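# Hang two metal bars on color-matched rack arms

## Task

Place each of the two short metal bars across the pair of rack arms whose labels (each label is just above its arm) match the color painted on that bar's ends. Each bar must lie on both arms of its pair, with its center between them, and must stay there without the robot holding it. Then open the grippers and move them away.

## Robot and tools

Robot: two 7-joint arms, left_arm and right_arm, each with a two-finger parallel gripper and a wrist camera. A third camera, cam_high, looks at the scene from above and behind. Images are 896x504 and come in the order cam_high, cam_left_wrist, cam_right_wrist.

World frame: origin on the floor plane z = 0, under the midpoint between the arm bases, which are 0.70 m above it. +x points forward (the direction both arms face), +z up, and left_arm sits toward +y. Image left/right does not correspond to arm names. Each result's state line reports, per arm, end_effector_position (metres, world frame) and end_effector_quat_wxyz; at long reach the printed position may be a little off.

Gripper axes: +z runs along the fingers toward their tips, and the fingers open and close along y. The reported position is the point between the closed pads, just under 1 cm behind the tips; when closing, the tips advance about 17 mm along +z.

A row is 14 numbers, each between -1 and 1: dx, dy, dz, rx, ry, rz, opening for left_arm, then the same seven for right_arm. Both arms always appear, even if one stays still. dx..rz are an offset, not a pose, expressed in that gripper's own axes and measured from its pose at the start of the command. Scale: 1.0 equals 0.6 m for dx/dy/dz and 180 degrees for rotations; rx, ry, rz form a single rotation vector. Opening is absolute: +1 fully open (0.145 m), -1 closed. Going from open to shut takes about 0.5 s or more.

execute_actions(actions): a list of actions run in sequence. Each action is a table of up to 15 rows; each row lasts one control step of 1/30 s, and if there are fewer than 15 rows the final row is repeated to fill the action. Every row is an offset from the pose at that action's start (for the first action of a call, the last pose reported in this scene), not from the preceding row. An empty list just returns state and images.

move(target, speed, blocking): target is one 14-number row as above, offsets taken from the last reported pose. Each gripper travels a straight line toward its target; both finish together, in 0.5 to 10 s (anything longer is cut off at 10 s). speed is the top path speed in m/s, 0.002 to 0.5, default 0.25; rotation is capped at twice that in rad/s. Openings are sent when the move starts. Paths ignore obstacles and the other arm, and grippers can lag, wander, or overshoot speed, especially with a nearly straight arm. With blocking=false the result returns after 0.5 s while motion continues; poll with wait(0), and no new actions or moves are accepted until the move has ended (or call stop). The result adds a move: line with the outcome (done, off_target, moving, held, fault), any limits that acted (paced = command clipped; held = a safety check delayed steps, after which the arm may surge), and each gripper's remaining distance to its target.

wait(seconds): 0 to 10; lets time pass with the last commands held; ends early if a running move finishes. stop(): brakes a running move, needing some distance; fingers keep moving. zoom_image(camera, region): region [x0, y0, x1, y1] in image pixels, origin top-left, at most 504x504. read_manual(section) returns licence text only. finished_scene(scene): pass the number of the current scene; irreversible, and the result says whether the goal was met.

Controller details: each step, the commanded pose is limited to within 70 mm and 16 degrees of the measured pose; position is favored over orientation if both cannot be met. After an action ends the arm only reaches its last clipped pose, so large offsets need further commands. Hand target lines show where the controller is currently steering. A pose unreachable line means the clearance check altered or refused that arm's command. Elbows cannot fully straighten. Joint ranges are listed per arm in radians; wrist pitch is limited to about ±0.785.

Grasping: grip_measured is the actual finger opening on the command scale. To keep hold, command an opening well under grip_measured; a larger gap squeezes harder, up to roughly 10 N per pad for objects up to about 11 cm wide. Snapping shut quickly can press harder and may pop the fingers open.

To keep an arm still, send its offset back to the desired pose in the first call of a reply, then zeros afterward, always with the intended opening. An arm blocked by an object keeps pushing until given a new command. Simulation time advances while you compose replies, with the robot holding its last command.

Avoid: collisions or hard contact between the arms; knocking anything out of the work area; dropping, slipping or slamming the bars; fast contact or targets far beyond a contact point (both push harder). Brief external tugs on held parts or pushes on loose items can happen. Holding loads heats motors: a MOTOR HOT line appears at 85 °C, and at 100 °C the arm faults (OVER-TEMPERATURE FAULT) and its overloaded joints go limp until cooled. Any FAULT line stops that arm's motion. Before finishing, confirm each bar rests on its matching pair unaided, then open and withdraw the grippers.

Each tool is called after ">>>" as name(argument=value, ...), one argument or row to a line, values as JSON.

## Session

>>> execute_actions(
  actions=[],
)

Scene clock: 0.00 s.
left_arm: end_effector_position=(+0.2687, +0.1476, +0.4469) grip_measured=+1.00 end_effector_quat_wxyz=(+0.010, +0.710, -0.002, +0.704) | right_arm: end_effector_position=(+0.2698, -0.1565, +0.4498) grip_measured=+1.00 end_effector_quat_wxyz=(+0.002, +0.709, -0.004, +0.705)
Joint positions: left_arm=[-0.438  0.333 -0.298  1.807  0.18  -0.279 -0.347  0.145] | right_arm=[-0.442  0.34  -0.278  1.818  0.184 -0.27  -0.361  0.145]
Joint velocities: left_arm=[ 0.055  0.055  0.012 -0.002 -0.037  0.037 -0.11  -0.   ] | right_arm=[-0.011 -0.055 -0.002 -0.002 -0.037 -0.022  0.022  0.   ]
Hand target (left_arm): +0.269, +0.148, +0.447; +0.010, +0.710, -0.002, +0.704
Hand target (right_arm): +0.270, -0.156, +0.450; +0.002, +0.709, -0.004, +0.705

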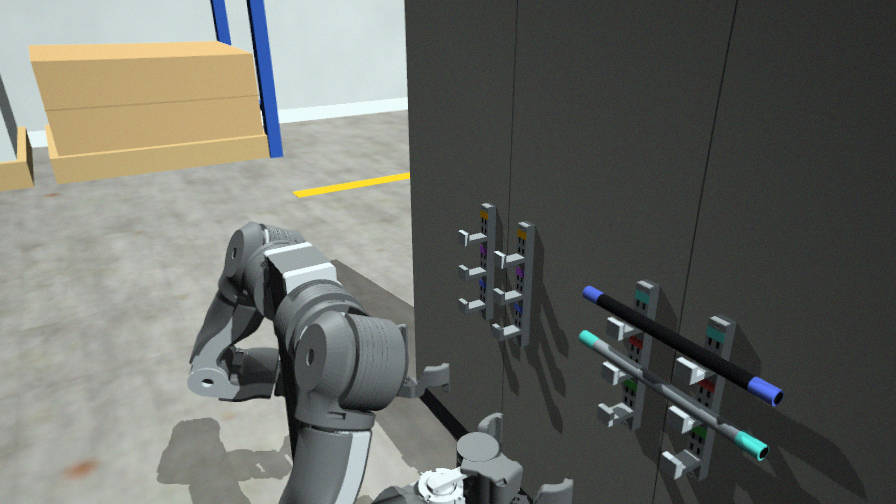

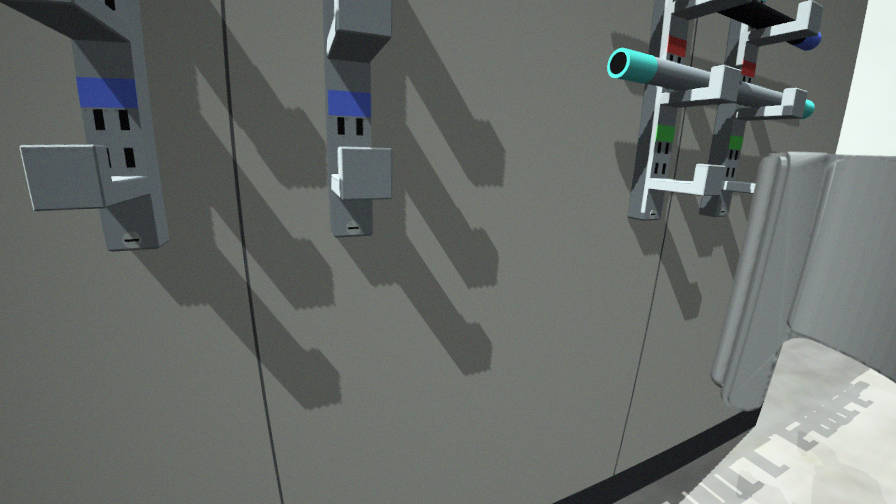

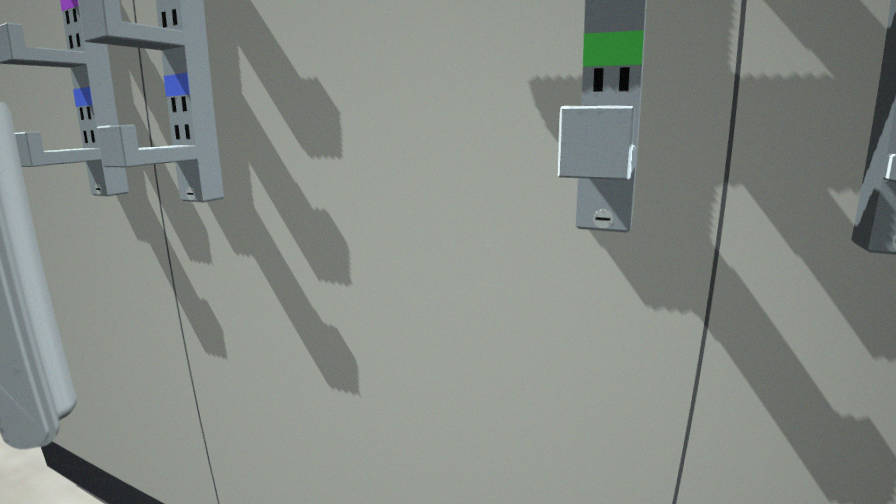

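>>> zoom_image(
  camera="cam_high",
  region=[560, 260, 800, 500],
)

>>> zoom_image(
  camera="cam_high",
  region=[440, 190, 560, 360],
)

Region (560, 260, 800, 500) of cam_high's 896x504 image, scaled by 2.100, with more detail than that image has.

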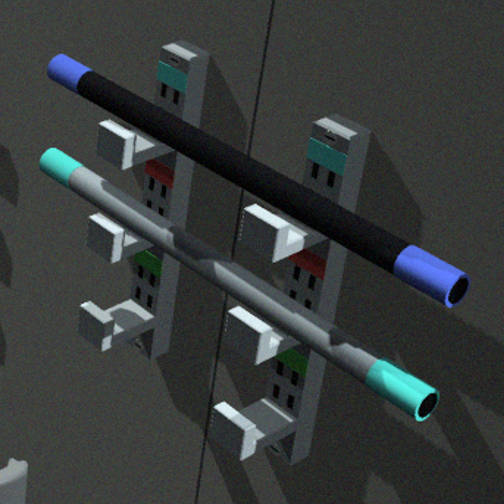

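Region (440, 190, 560, 360) of cam_high's 896x504 image, scaled by 2.965, with more detail than that image has; it fills the left 356 columns of this view, and the rest is white.

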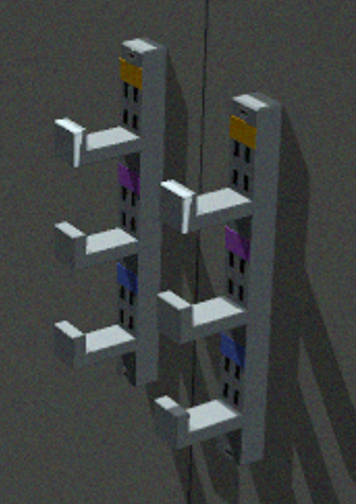

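>>> move(
  target=[0.327,0.435,0.1,0,0,0.5,-0.35, -0.05,0.3,-0.05,0,0,-0.5,-0.35],
)

Scene clock: 8.93 s.
left_arm: end_effector_position=(+0.3273, -0.1108, +0.6417) grip_measured=-0.35 end_effector_quat_wxyz=(-0.388, +0.414, -0.540, +0.622) | right_arm: end_effector_position=(+0.2408, -0.3330, +0.4217) grip_measured=-0.35 end_effector_quat_wxyz=(+0.502, +0.499, +0.496, +0.502)
Joint positions: left_arm=[ 0.574 -0.155 -1.031  1.746 -1.564  0.788  0.641  0.049] | right_arm=[-0.549  0.774 -0.049  1.363 -0.797 -0.11  -0.741  0.049]
Joint velocities: left_arm=[-0.099 -0.099 -0.002 -0.002  0.051  0.022 -0.007  0.   ] | right_arm=[-0.011 -0.011  0.007  0.007  0.022 -0.066 -0.066  0.   ]
Hand target (left_arm): +0.327, -0.111, +0.642; -0.387, +0.413, -0.542, +0.622
Hand target (right_arm): +0.241, -0.335, +0.424; +0.507, +0.496, +0.494, +0.502
Off the commanded pose (left_arm): 0.005 m, 21 deg; orientation clipped at the last step of the last action.
Off the commanded pose (right_arm): 0.005 m, 1 deg.
joint sent to its limit (left arm) — the command would take joint 5 (forearm roll) past its lower limit and joint 6 (wrist pitch) past its upper limit, so those joints were sent only as far as their limits.
move: off_target (left_arm, right_arm); limits=paced
camera_calibration (this result's frames):
cam_left_wrist: T_world_to_cam=[[-0.345011, -0.00494524, -0.938585, 0.706427], [0.121731, 0.991305, -0.0499696, 0.110468], [0.930671, -0.131495, -0.341409, -0.0503078], [0, 0, 0, 1]] pos_world=[0.277098, -0.11263, 0.651387]
cam_right_wrist: T_world_to_cam=[[0.392954, -0.0342273, 0.918921, -0.48239], [-0.244997, -0.967083, 0.0687459, -0.280903], [0.88632, -0.252147, -0.388405, -0.0789144], [0, 0, 0, 1]] pos_world=[0.19068, -0.308066, 0.431939]

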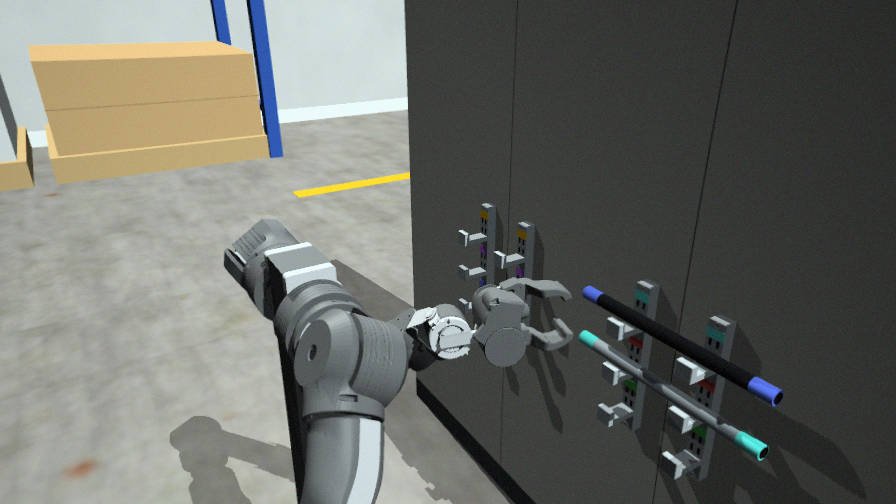

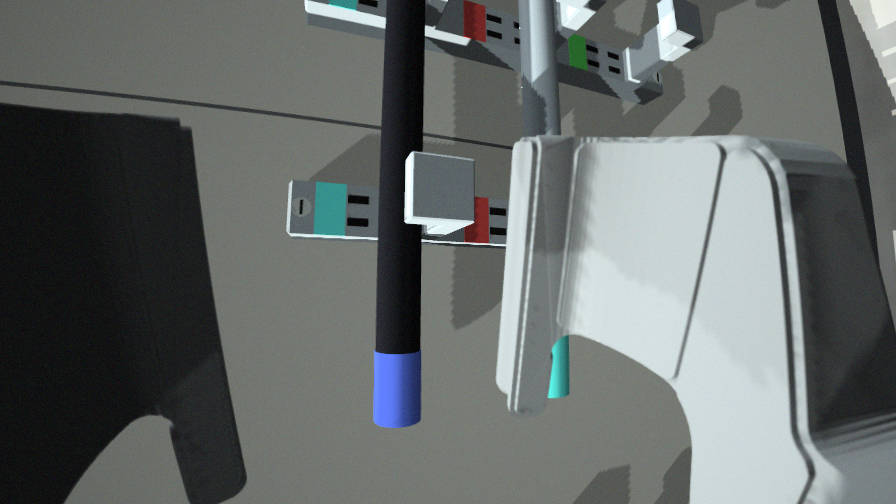

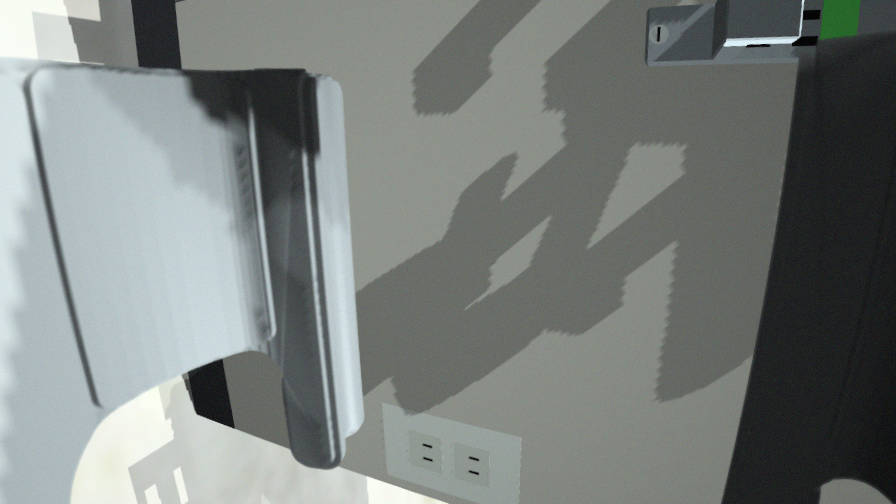

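>>> move(
  target=[-0.48,0.08,-0.325,0,-0.115,0,-0.35, -0.003,0.363,0.15,0,0,0,-0.35],
)

Scene clock: 13.47 s.
left_arm: end_effector_position=(+0.2477, +0.2179, +0.5473) grip_measured=-0.35 end_effector_quat_wxyz=(-0.472, +0.529, -0.459, +0.535) | right_arm: end_effector_position=(+0.3317, -0.3300, +0.6374) grip_measured=-0.35 end_effector_quat_wxyz=(+0.496, +0.497, +0.499, +0.507)
Joint positions: left_arm=[-0.743  0.693  0.069  2.262 -0.827  0.359 -0.215  0.049] | right_arm=[-0.672  1.233  0.583  1.909 -0.275  0.129 -0.028  0.049]
Joint velocities: left_arm=[-0.077 -0.077  0.002  0.002 -0.007  0.051 -0.081  0.   ] | right_arm=[-0.077 -0.033 -0.007 -0.012 -0.051 -0.007  0.007 -0.   ]
Hand target (left_arm): +0.248, +0.218, +0.549; -0.474, +0.528, -0.456, +0.538
Hand target (right_arm): +0.332, -0.331, +0.637; +0.496, +0.500, +0.499, +0.505
Off the commanded pose (left_arm): 0.005 m, 1 deg.
Off the commanded pose (right_arm): 0.007 m, 1 deg.
move: off_target (left_arm, right_arm)
camera_calibration (this result's frames):
cam_left_wrist: T_world_to_cam=[[-0.371481, -0.162207, -0.914161, 0.619447], [-0.245054, 0.966834, -0.0719726, -0.102219], [0.895517, 0.197282, -0.39891, 0.00338206], [0, 0, 0, 1]] pos_world=[0.202035, 0.19864, 0.560267]
cam_right_wrist: T_world_to_cam=[[0.395861, -0.0328275, 0.917723, -0.715977], [-0.229826, -0.971099, 0.0643988, -0.274138], [0.889086, -0.236409, -0.391965, -0.0684209], [0, 0, 0, 1]] pos_world=[0.281256, -0.305894, 0.647905]

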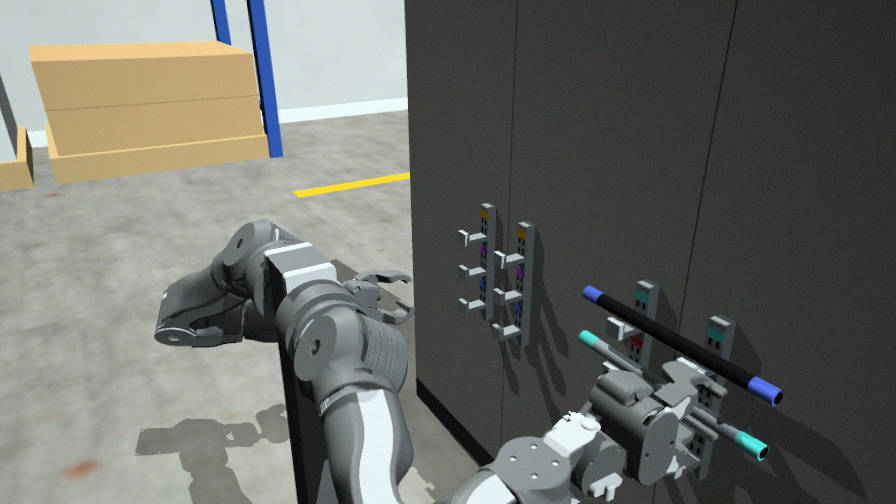

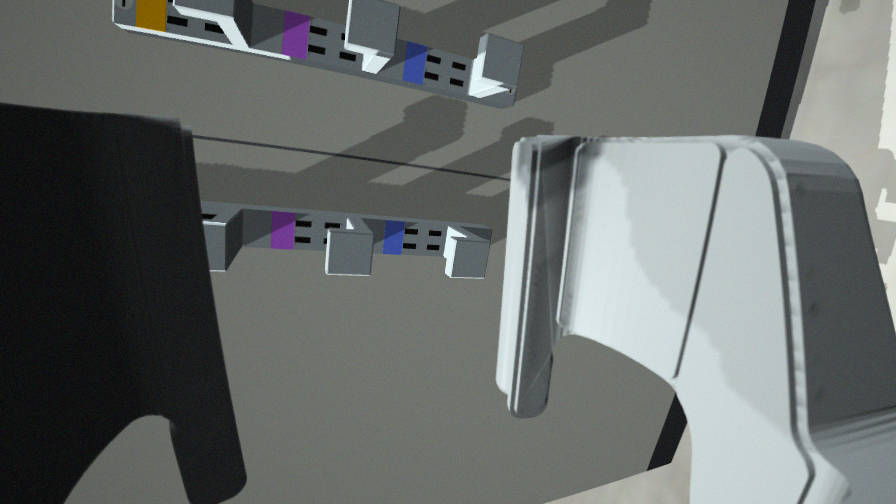

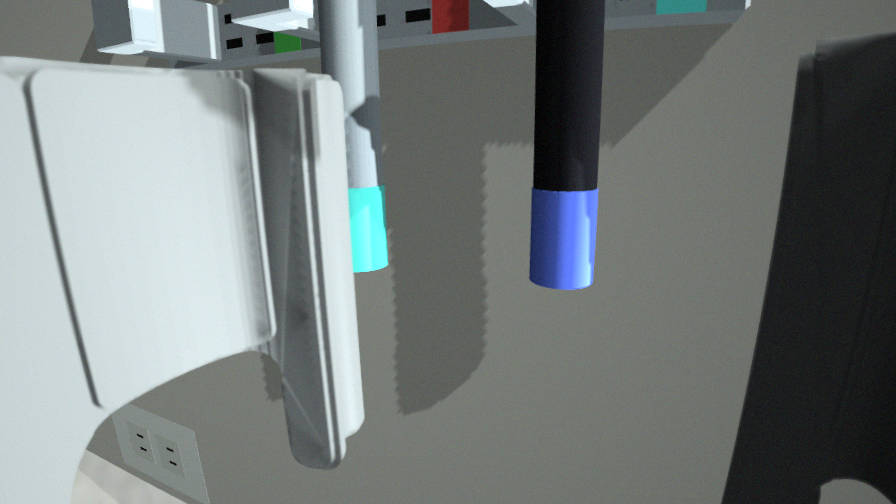

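>>> move(
  target=[0,0,0,0,0,0,-0.35, -0.01,-0.015,0.11,0,0,0,-0.2],
  speed=0.12,
)

Scene clock: 15.37 s.
left_arm: end_effector_position=(+0.2477, +0.2178, +0.5473) grip_measured=-0.35 end_effector_quat_wxyz=(-0.472, +0.529, -0.459, +0.535) | right_arm: end_effector_position=(+0.3981, -0.3347, +0.6241) grip_measured=-0.20 end_effector_quat_wxyz=(+0.494, +0.501, +0.502, +0.503)
Joint positions: left_arm=[-0.743  0.693  0.069  2.262 -0.827  0.359 -0.215  0.049] | right_arm=[-0.908  1.888  0.363  1.59   0.3    0.117 -0.561  0.061]
Joint velocities: left_arm=[ 0.055 -0.099 -0.002  0.007  0.007  0.037  0.022 -0.   ] | right_arm=[-0.011  0.055  0.007 -0.022  0.007 -0.066  0.007  0.   ]
Hand target (left_arm): +0.248, +0.218, +0.547; -0.472, +0.529, -0.459, +0.535
Hand target (right_arm): +0.398, -0.335, +0.625; +0.494, +0.501, +0.500, +0.505
Off the commanded pose (left_arm): 0.000 m, 0 deg.
Off the commanded pose (right_arm): 0.005 m, 1 deg.
move: off_target (right_arm)
camera_calibration (this result's frames):
cam_left_wrist: T_world_to_cam=[[-0.371495, -0.162137, -0.914168, 0.619437], [-0.244691, 0.96692, -0.0720566, -0.102222], [0.89561, 0.19692, -0.39888, 0.00343532], [0, 0, 0, 1]] pos_world=[0.202028, 0.198597, 0.560274]
cam_right_wrist: T_world_to_cam=[[0.407162, -0.0340049, 0.912723, -0.732013], [-0.232105, -0.970354, 0.067389, -0.263259], [0.883372, -0.239285, -0.402984, -0.125525], [0, 0, 0, 1]] pos_world=[0.34783, -0.310383, 0.635281]

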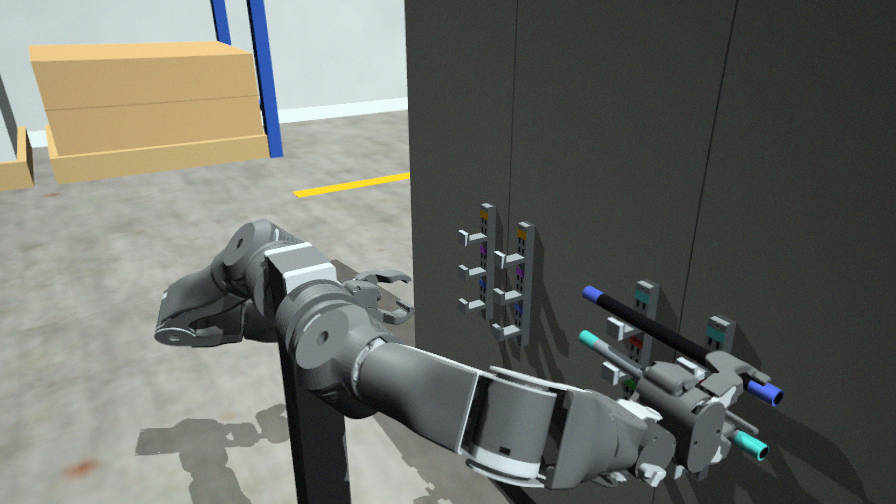

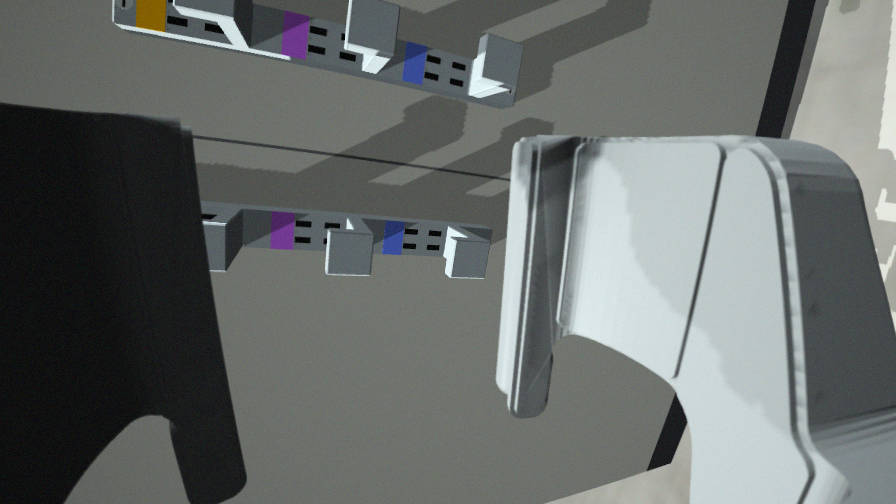

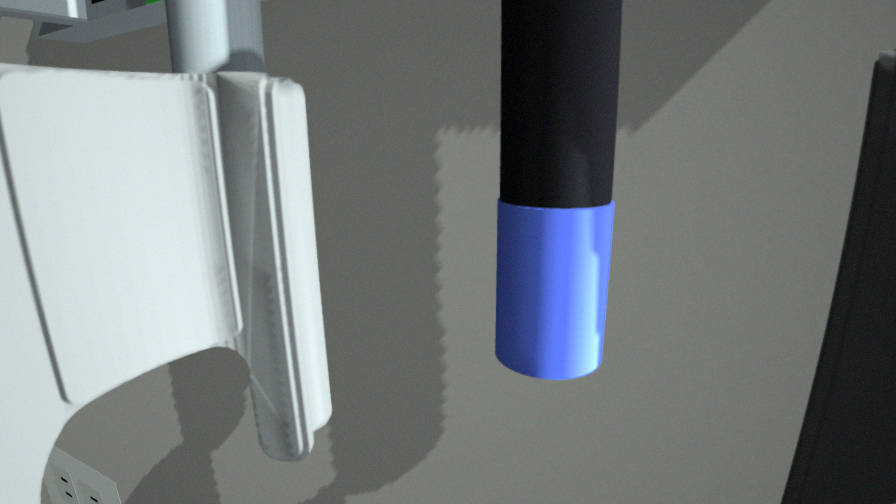

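>>> move(
  target=[0,0,0,0,0,0,-0.35, 0.02,-0.004,0.04,0,0,0,-0.2],
  speed=0.06,
)

Scene clock: 16.83 s.
left_arm: end_effector_position=(+0.2477, +0.2178, +0.5473) grip_measured=-0.35 end_effector_quat_wxyz=(-0.472, +0.529, -0.459, +0.535) | right_arm: end_effector_position=(+0.4215, -0.3216, +0.6206) grip_measured=-0.20 end_effector_quat_wxyz=(+0.492, +0.502, +0.502, +0.504)
Joint positions: left_arm=[-0.743  0.693  0.069  2.262 -0.827  0.359 -0.215  0.049] | right_arm=[-1.071  2.008  0.487  1.509  0.39   0.126 -0.593  0.061]
Joint velocities: left_arm=[ 0.011  0.055 -0.007  0.007 -0.022  0.022 -0.051  0.   ] | right_arm=[ 0.077 -0.011  0.022 -0.007  0.007  0.051  0.037 -0.   ]
Hand target (left_arm): +0.248, +0.218, +0.547; -0.472, +0.529, -0.459, +0.535
Hand target (right_arm): +0.422, -0.322, +0.621; +0.493, +0.502, +0.502, +0.503
Off the commanded pose (left_arm): 0.000 m, 0 deg.
Off the commanded pose (right_arm): 0.001 m, 0 deg.
joint sent to its limit (right arm) — the command would take joint 2 (shoulder roll) past its upper limit, so that joint was sent only as far as its limit.
move: done
camera_calibration (this result's frames):
cam_left_wrist: T_world_to_cam=[[-0.371495, -0.162137, -0.914168, 0.619437], [-0.244691, 0.96692, -0.0720566, -0.102222], [0.89561, 0.19692, -0.39888, 0.00343532], [0, 0, 0, 1]] pos_world=[0.202028, 0.198597, 0.560274]
cam_right_wrist: T_world_to_cam=[[0.408494, -0.0349452, 0.912092, -0.73836], [-0.228842, -0.971272, 0.0652778, -0.245219], [0.883609, -0.235391, -0.404756, -0.142262], [0, 0, 0, 1]] pos_world=[0.371203, -0.297464, 0.631878]

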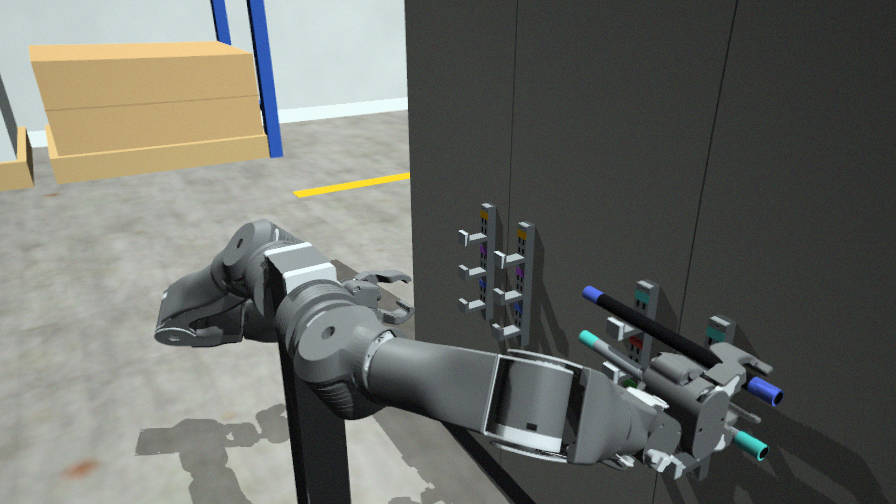

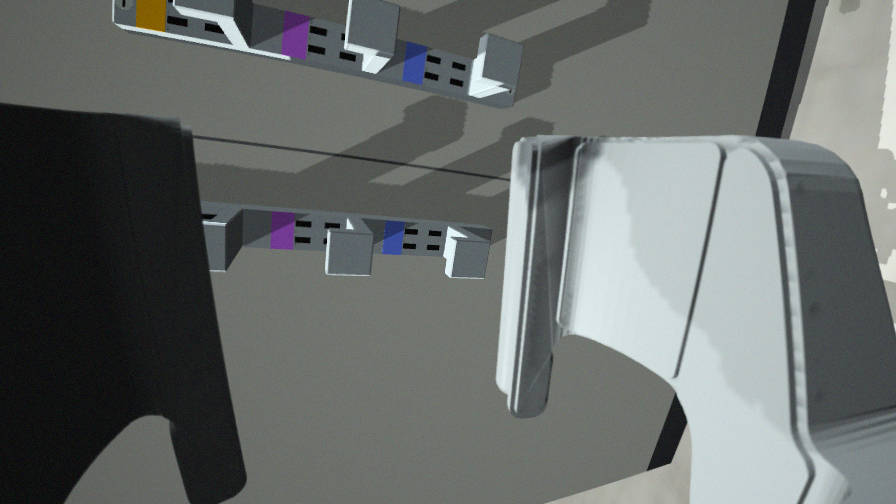

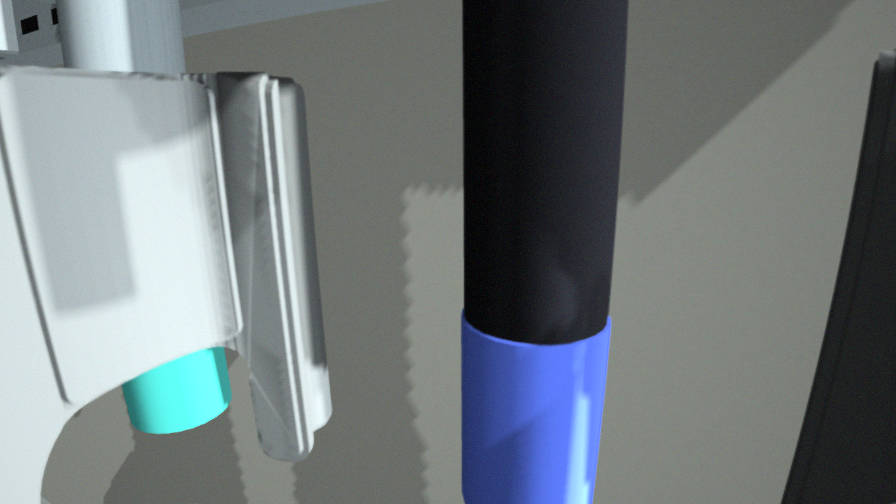

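>>> move(
  target=[0,0,0,0,0,0,-0.35, 0,-0.012,0.028,0,0,0,-0.2],
  speed=0.05,
)

Scene clock: 19.10 s.
left_arm: end_effector_position=(+0.2477, +0.2178, +0.5473) grip_measured=-0.35 end_effector_quat_wxyz=(-0.472, +0.529, -0.459, +0.535) | right_arm: end_effector_position=(+0.4377, -0.3211, +0.6131) grip_measured=-0.20 end_effector_quat_wxyz=(+0.491, +0.503, +0.503, +0.504)
Joint positions: left_arm=[-0.743  0.693  0.069  2.262 -0.827  0.359 -0.215  0.049] | right_arm=[-1.304  2.008  0.772  1.407  0.316  0.126 -0.519  0.061]
Joint velocities: left_arm=[ 0.011 -0.033  0.022 -0.027 -0.081 -0.007 -0.007 -0.   ] | right_arm=[ 0.011  0.033  0.007 -0.002  0.037  0.037 -0.066 -0.   ]
Hand target (left_arm): +0.248, +0.218, +0.547; -0.472, +0.529, -0.459, +0.535
Hand target (right_arm): +0.438, -0.321, +0.613; +0.490, +0.503, +0.503, +0.504
Off the commanded pose (left_arm): 0.000 m, 0 deg.
Off the commanded pose (right_arm): 0.001 m, 0 deg.
joint sent to its limit (right arm) — the command would take joint 1 (shoulder pitch) past its lower limit and joint 2 (shoulder roll) past its upper limit, so those joints were sent only as far as their limits.
move: done
camera_calibration (this result's frames):
cam_left_wrist: T_world_to_cam=[[-0.371495, -0.162137, -0.914168, 0.619437], [-0.244691, 0.96692, -0.0720566, -0.102222], [0.89561, 0.19692, -0.39888, 0.00343532], [0, 0, 0, 1]] pos_world=[0.202028, 0.198597, 0.560274]
cam_right_wrist: T_world_to_cam=[[0.410946, -0.0366509, 0.910923, -0.738963], [-0.227908, -0.971595, 0.0637247, -0.240118], [0.882712, -0.233794, -0.407626, -0.156862], [0, 0, 0, 1]] pos_world=[0.387413, -0.297054, 0.624498]

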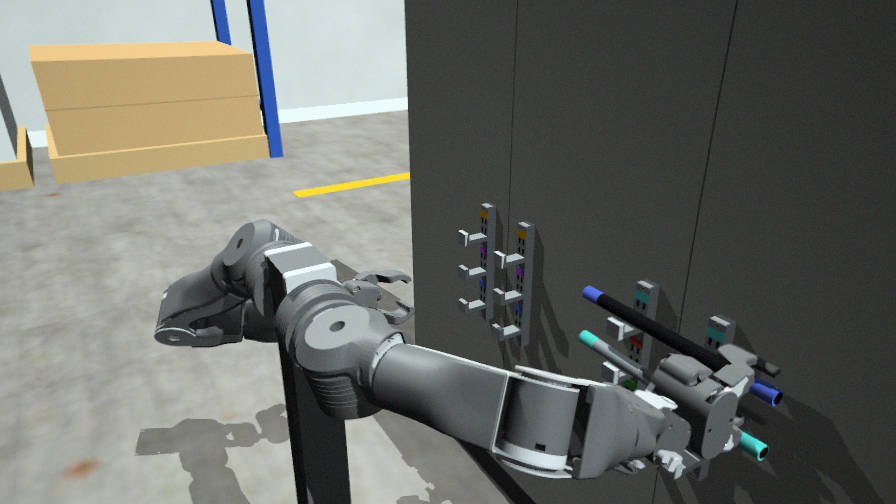

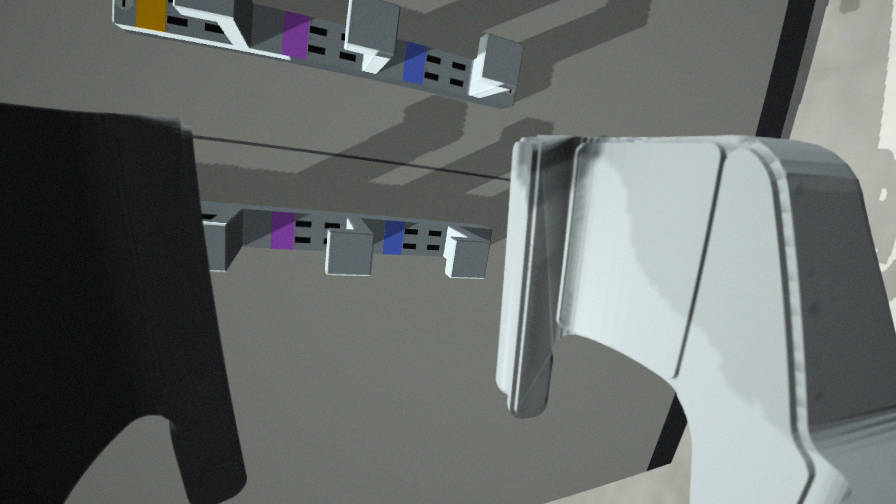

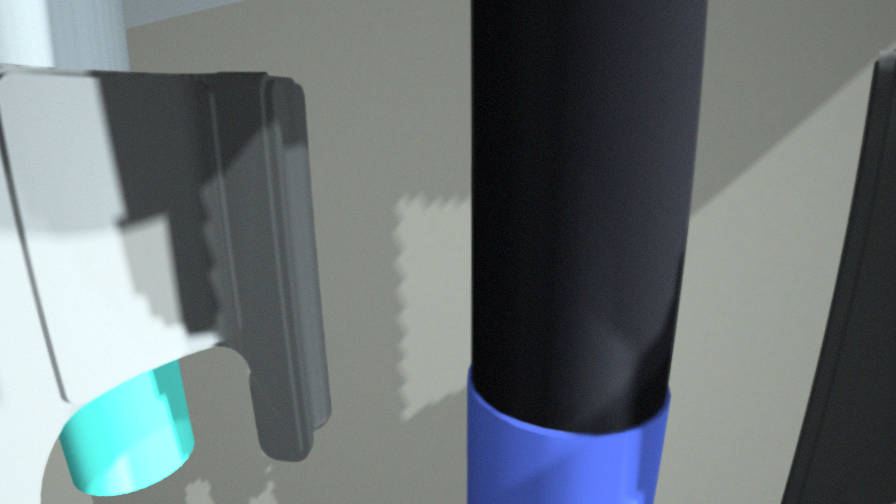

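>>> execute_actions(
  actions=[
    [[0,0,0,0,0,0,-0.35, 0,0,0.005,0,0,0,-0.5]],
    [[0,0,0,0,0,0,-0.35, 0,0,0,0,0,0,-0.9]],
    [[0,0,0,0,0,0,-0.35, 0,0,0,0,0,0,-0.95]],
  ],
)

Scene clock: 34.40 s.
left_arm: end_effector_position=(+0.2477, +0.2178, +0.5473) grip_measured=-0.35 end_effector_quat_wxyz=(-0.472, +0.529, -0.459, +0.535) | right_arm: end_effector_position=(+0.4407, -0.3222, +0.6194) grip_measured=-0.75 end_effector_quat_wxyz=(+0.492, +0.502, +0.501, +0.505)
Joint positions: left_arm=[-0.743  0.693  0.069  2.262 -0.827  0.359 -0.215  0.049] | right_arm=[-1.298  2.008  0.792  1.395  0.311  0.12  -0.495  0.019]
Joint velocities: left_arm=[ 0.011 -0.099  0.017 -0.017 -0.037 -0.022 -0.007 -0.   ] | right_arm=[-0.011 -0.011  0.007  0.012 -0.081  0.022 -0.037  0.   ]
Hand target (left_arm): +0.248, +0.218, +0.547; -0.472, +0.529, -0.459, +0.535
Hand target (right_arm): +0.441, -0.322, +0.619; +0.491, +0.502, +0.502, +0.505
Off the commanded pose (left_arm): 0.000 m, 0 deg.
Off the commanded pose (right_arm): 0.000 m, 0 deg.
camera_calibration (this result's frames):
cam_left_wrist: T_world_to_cam=[[-0.371495, -0.162137, -0.914168, 0.619437], [-0.244691, 0.96692, -0.0720566, -0.102222], [0.89561, 0.19692, -0.39888, 0.00343532], [0, 0, 0, 1]] pos_world=[0.202028, 0.198597, 0.560274]
cam_right_wrist: T_world_to_cam=[[0.407302, -0.037421, 0.912527, -0.745626], [-0.228073, -0.971671, 0.0619527, -0.239792], [0.884357, -0.233356, -0.404298, -0.159811], [0, 0, 0, 1]] pos_world=[0.390335, -0.298194, 0.630648]

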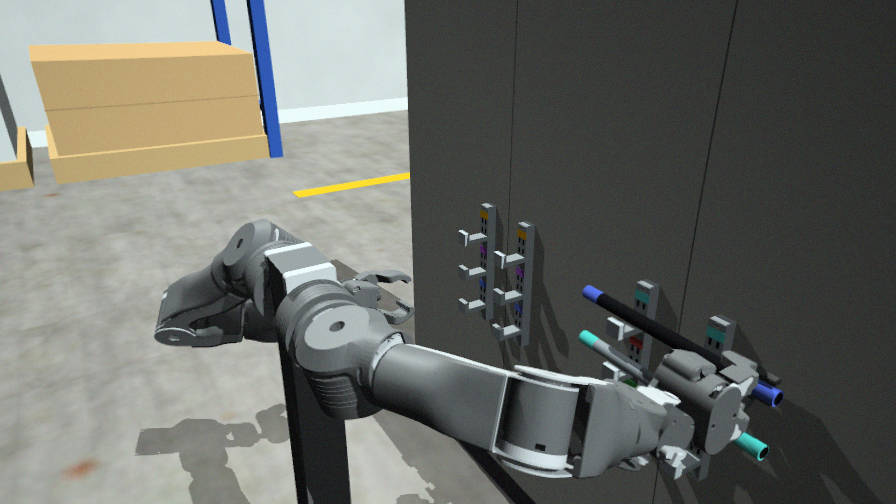

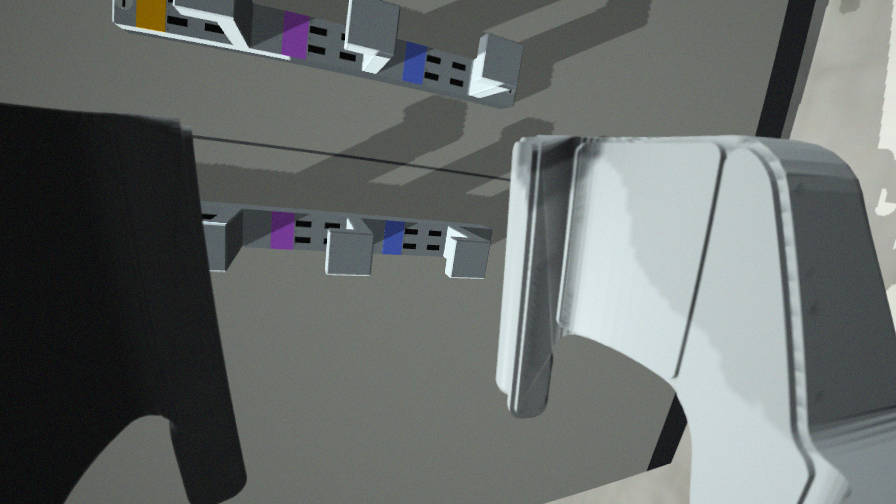

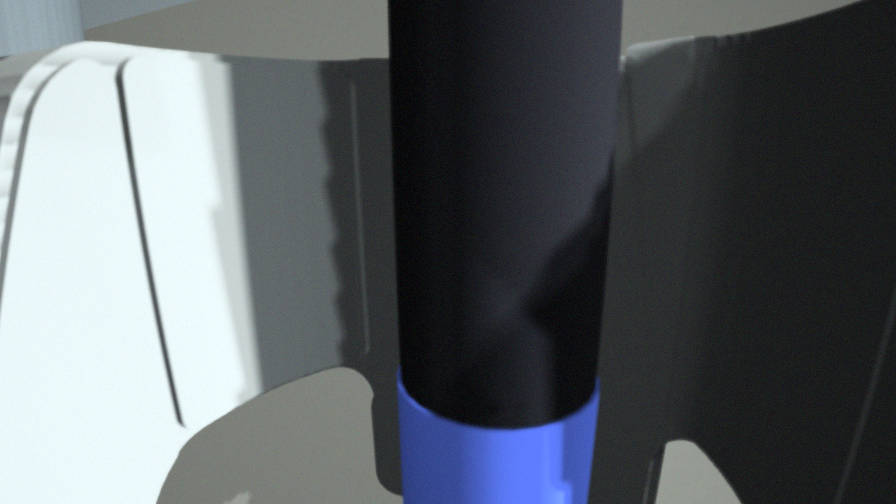

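>>> move(
  target=[0,0,0,0,0,0,-0.35, 0,0.065,0,0,0,0,-1],
  speed=0.06,
)

>>> move(
  target=[0,0,0,0,0,0,-0.35, 0,0,-0.13,0,0,0,-1],
  speed=0.08,
)

Scene clock: 35.80 s.
left_arm: end_effector_position=(+0.2477, +0.2178, +0.5473) grip_measured=-0.35 end_effector_quat_wxyz=(-0.472, +0.529, -0.459, +0.535) | right_arm: end_effector_position=(+0.4410, -0.3221, +0.6570) grip_measured=-0.75 end_effector_quat_wxyz=(+0.491, +0.501, +0.504, +0.504)
Joint positions: left_arm=[-0.743  0.693  0.069  2.262 -0.827  0.359 -0.215  0.049] | right_arm=[-1.145  1.969  0.792  1.439  0.284  0.134 -0.348  0.019]
Joint velocities: left_arm=[ 0.033 -0.077  0.007  0.017 -0.051  0.066 -0.022  0.   ] | right_arm=[-0.033 -0.033 -0.012 -0.007 -0.022  0.022  0.037 -0.   ]
Hand target (left_arm): +0.248, +0.218, +0.547; -0.472, +0.529, -0.459, +0.535
Hand target (right_arm): +0.441, -0.322, +0.659; +0.492, +0.501, +0.502, +0.505
Off the commanded pose (left_arm): 0.000 m, 0 deg.
Off the commanded pose (right_arm): 0.002 m, 0 deg.
move: done
camera_calibration (this result's frames):
cam_left_wrist: T_world_to_cam=[[-0.371495, -0.162137, -0.914168, 0.619437], [-0.244691, 0.96692, -0.0720566, -0.102222], [0.89561, 0.19692, -0.39888, 0.00343532], [0, 0, 0, 1]] pos_world=[0.202028, 0.198597, 0.560274]
cam_right_wrist: T_world_to_cam=[[0.410541, -0.033703, 0.911219, -0.779485], [-0.22482, -0.972208, 0.0653321, -0.245709], [0.883692, -0.231682, -0.406709, -0.142445], [0, 0, 0, 1]] pos_world=[0.390648, -0.298153, 0.668401]

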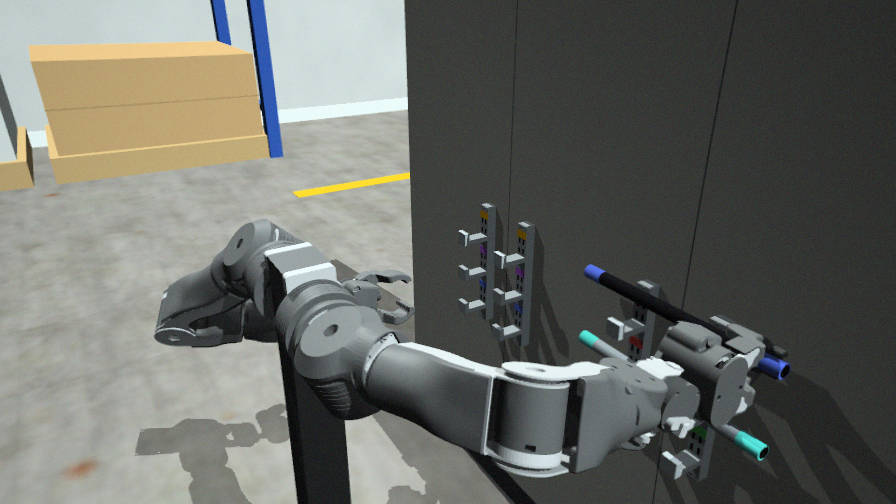

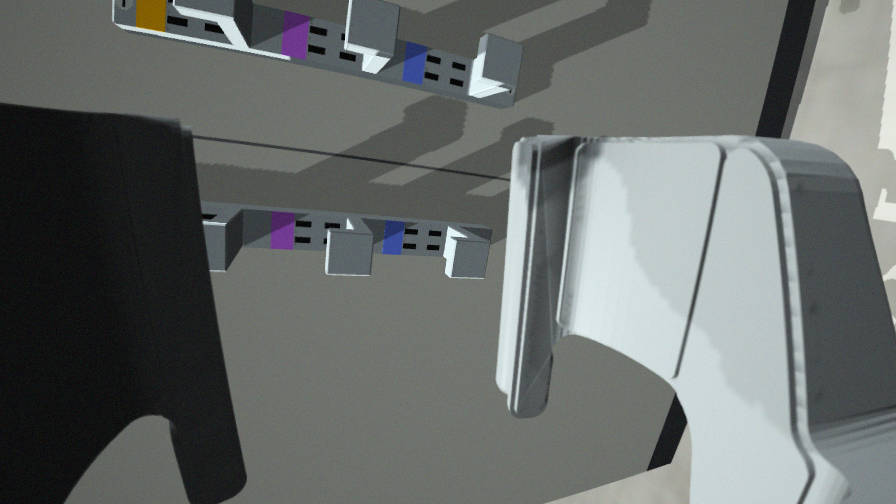

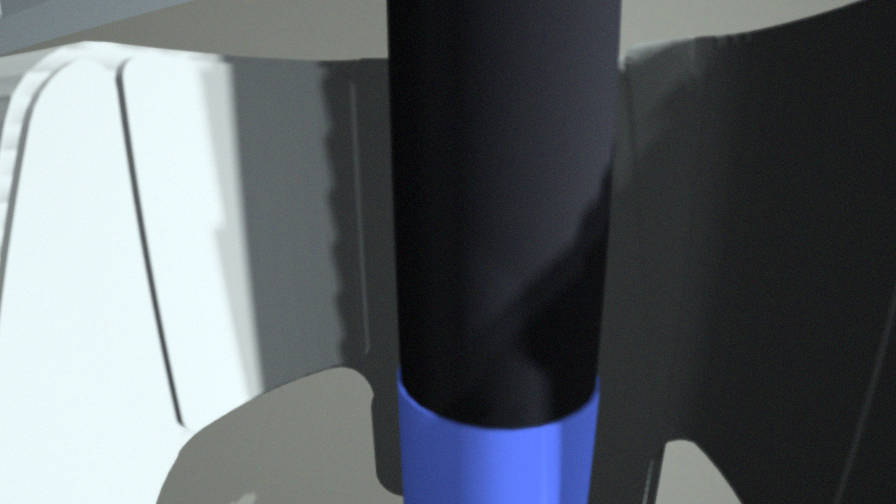

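Scene clock: 37.07 s.
left_arm: end_effector_position=(+0.2477, +0.2178, +0.5473) grip_measured=-0.35 end_effector_quat_wxyz=(-0.472, +0.529, -0.459, +0.535) | right_arm: end_effector_position=(+0.3620, -0.3245, +0.6561) grip_measured=-0.75 end_effector_quat_wxyz=(+0.490, +0.503, +0.505, +0.502)
Joint positions: left_arm=[-0.743  0.693  0.069  2.262 -0.827  0.359 -0.215  0.049] | right_arm=[-0.965  1.519  0.799  1.831 -0.029  0.207 -0.143  0.019]
Joint velocities: left_arm=[-0.077  0.099  0.002  0.002 -0.051 -0.007  0.037  0.   ] | right_arm=[-0.011  0.033 -0.012 -0.007 -0.007  0.037  0.066  0.   ]
Hand target (left_arm): +0.248, +0.218, +0.547; -0.472, +0.529, -0.459, +0.535
Hand target (right_arm): +0.363, -0.324, +0.660; +0.492, +0.499, +0.504, +0.505
Off the commanded pose (left_arm): 0.000 m, 0 deg.
Off the commanded pose (right_arm): 0.002 m, 0 deg.
move: done
camera_calibration (this result's frames):
cam_left_wrist: T_world_to_cam=[[-0.371495, -0.162137, -0.914168, 0.619437], [-0.244691, 0.96692, -0.0720566, -0.102222], [0.89561, 0.19692, -0.39888, 0.00343532], [0, 0, 0, 1]] pos_world=[0.202028, 0.198597, 0.560274]
cam_right_wrist: T_world_to_cam=[[0.4157, -0.0331635, 0.908897, -0.746475], [-0.225998, -0.971758, 0.067907, -0.26693], [0.880976, -0.233638, -0.411454, -0.0700991], [0, 0, 0, 1]] pos_world=[0.311739, -0.300525, 0.667753]

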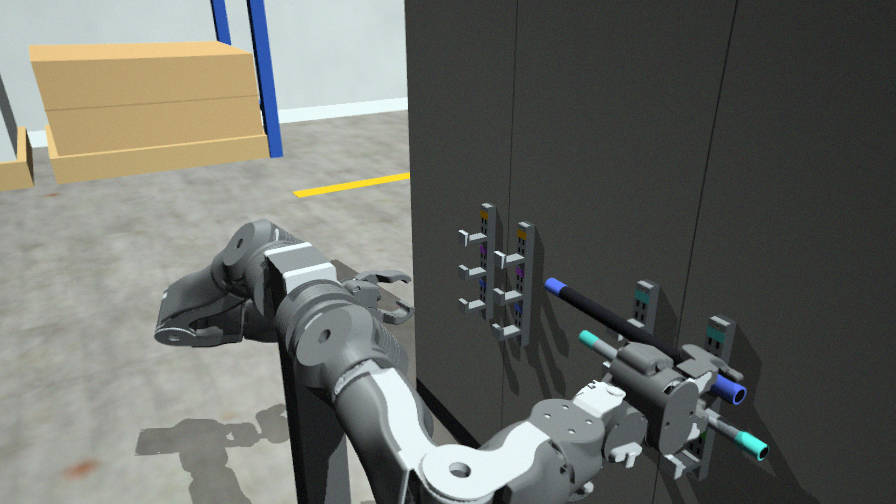

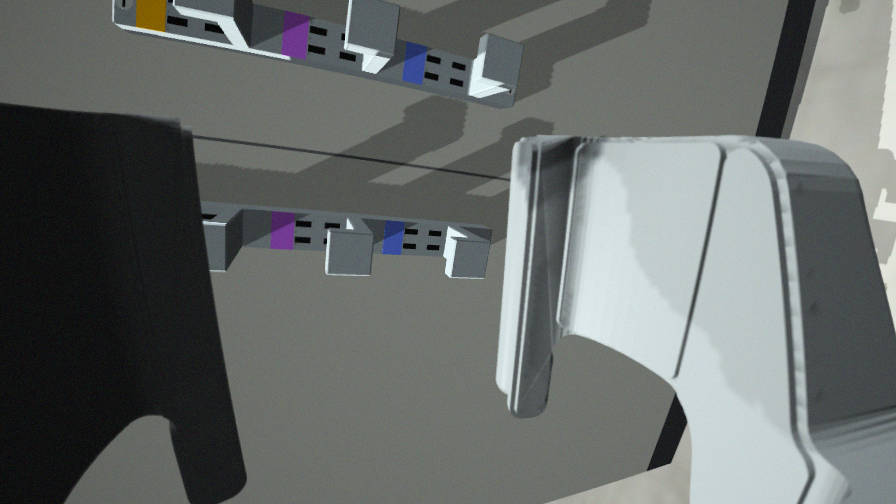

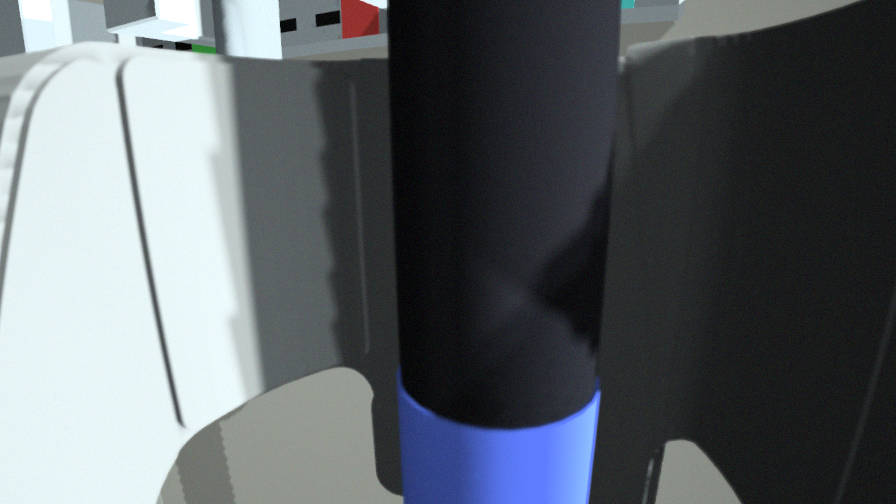

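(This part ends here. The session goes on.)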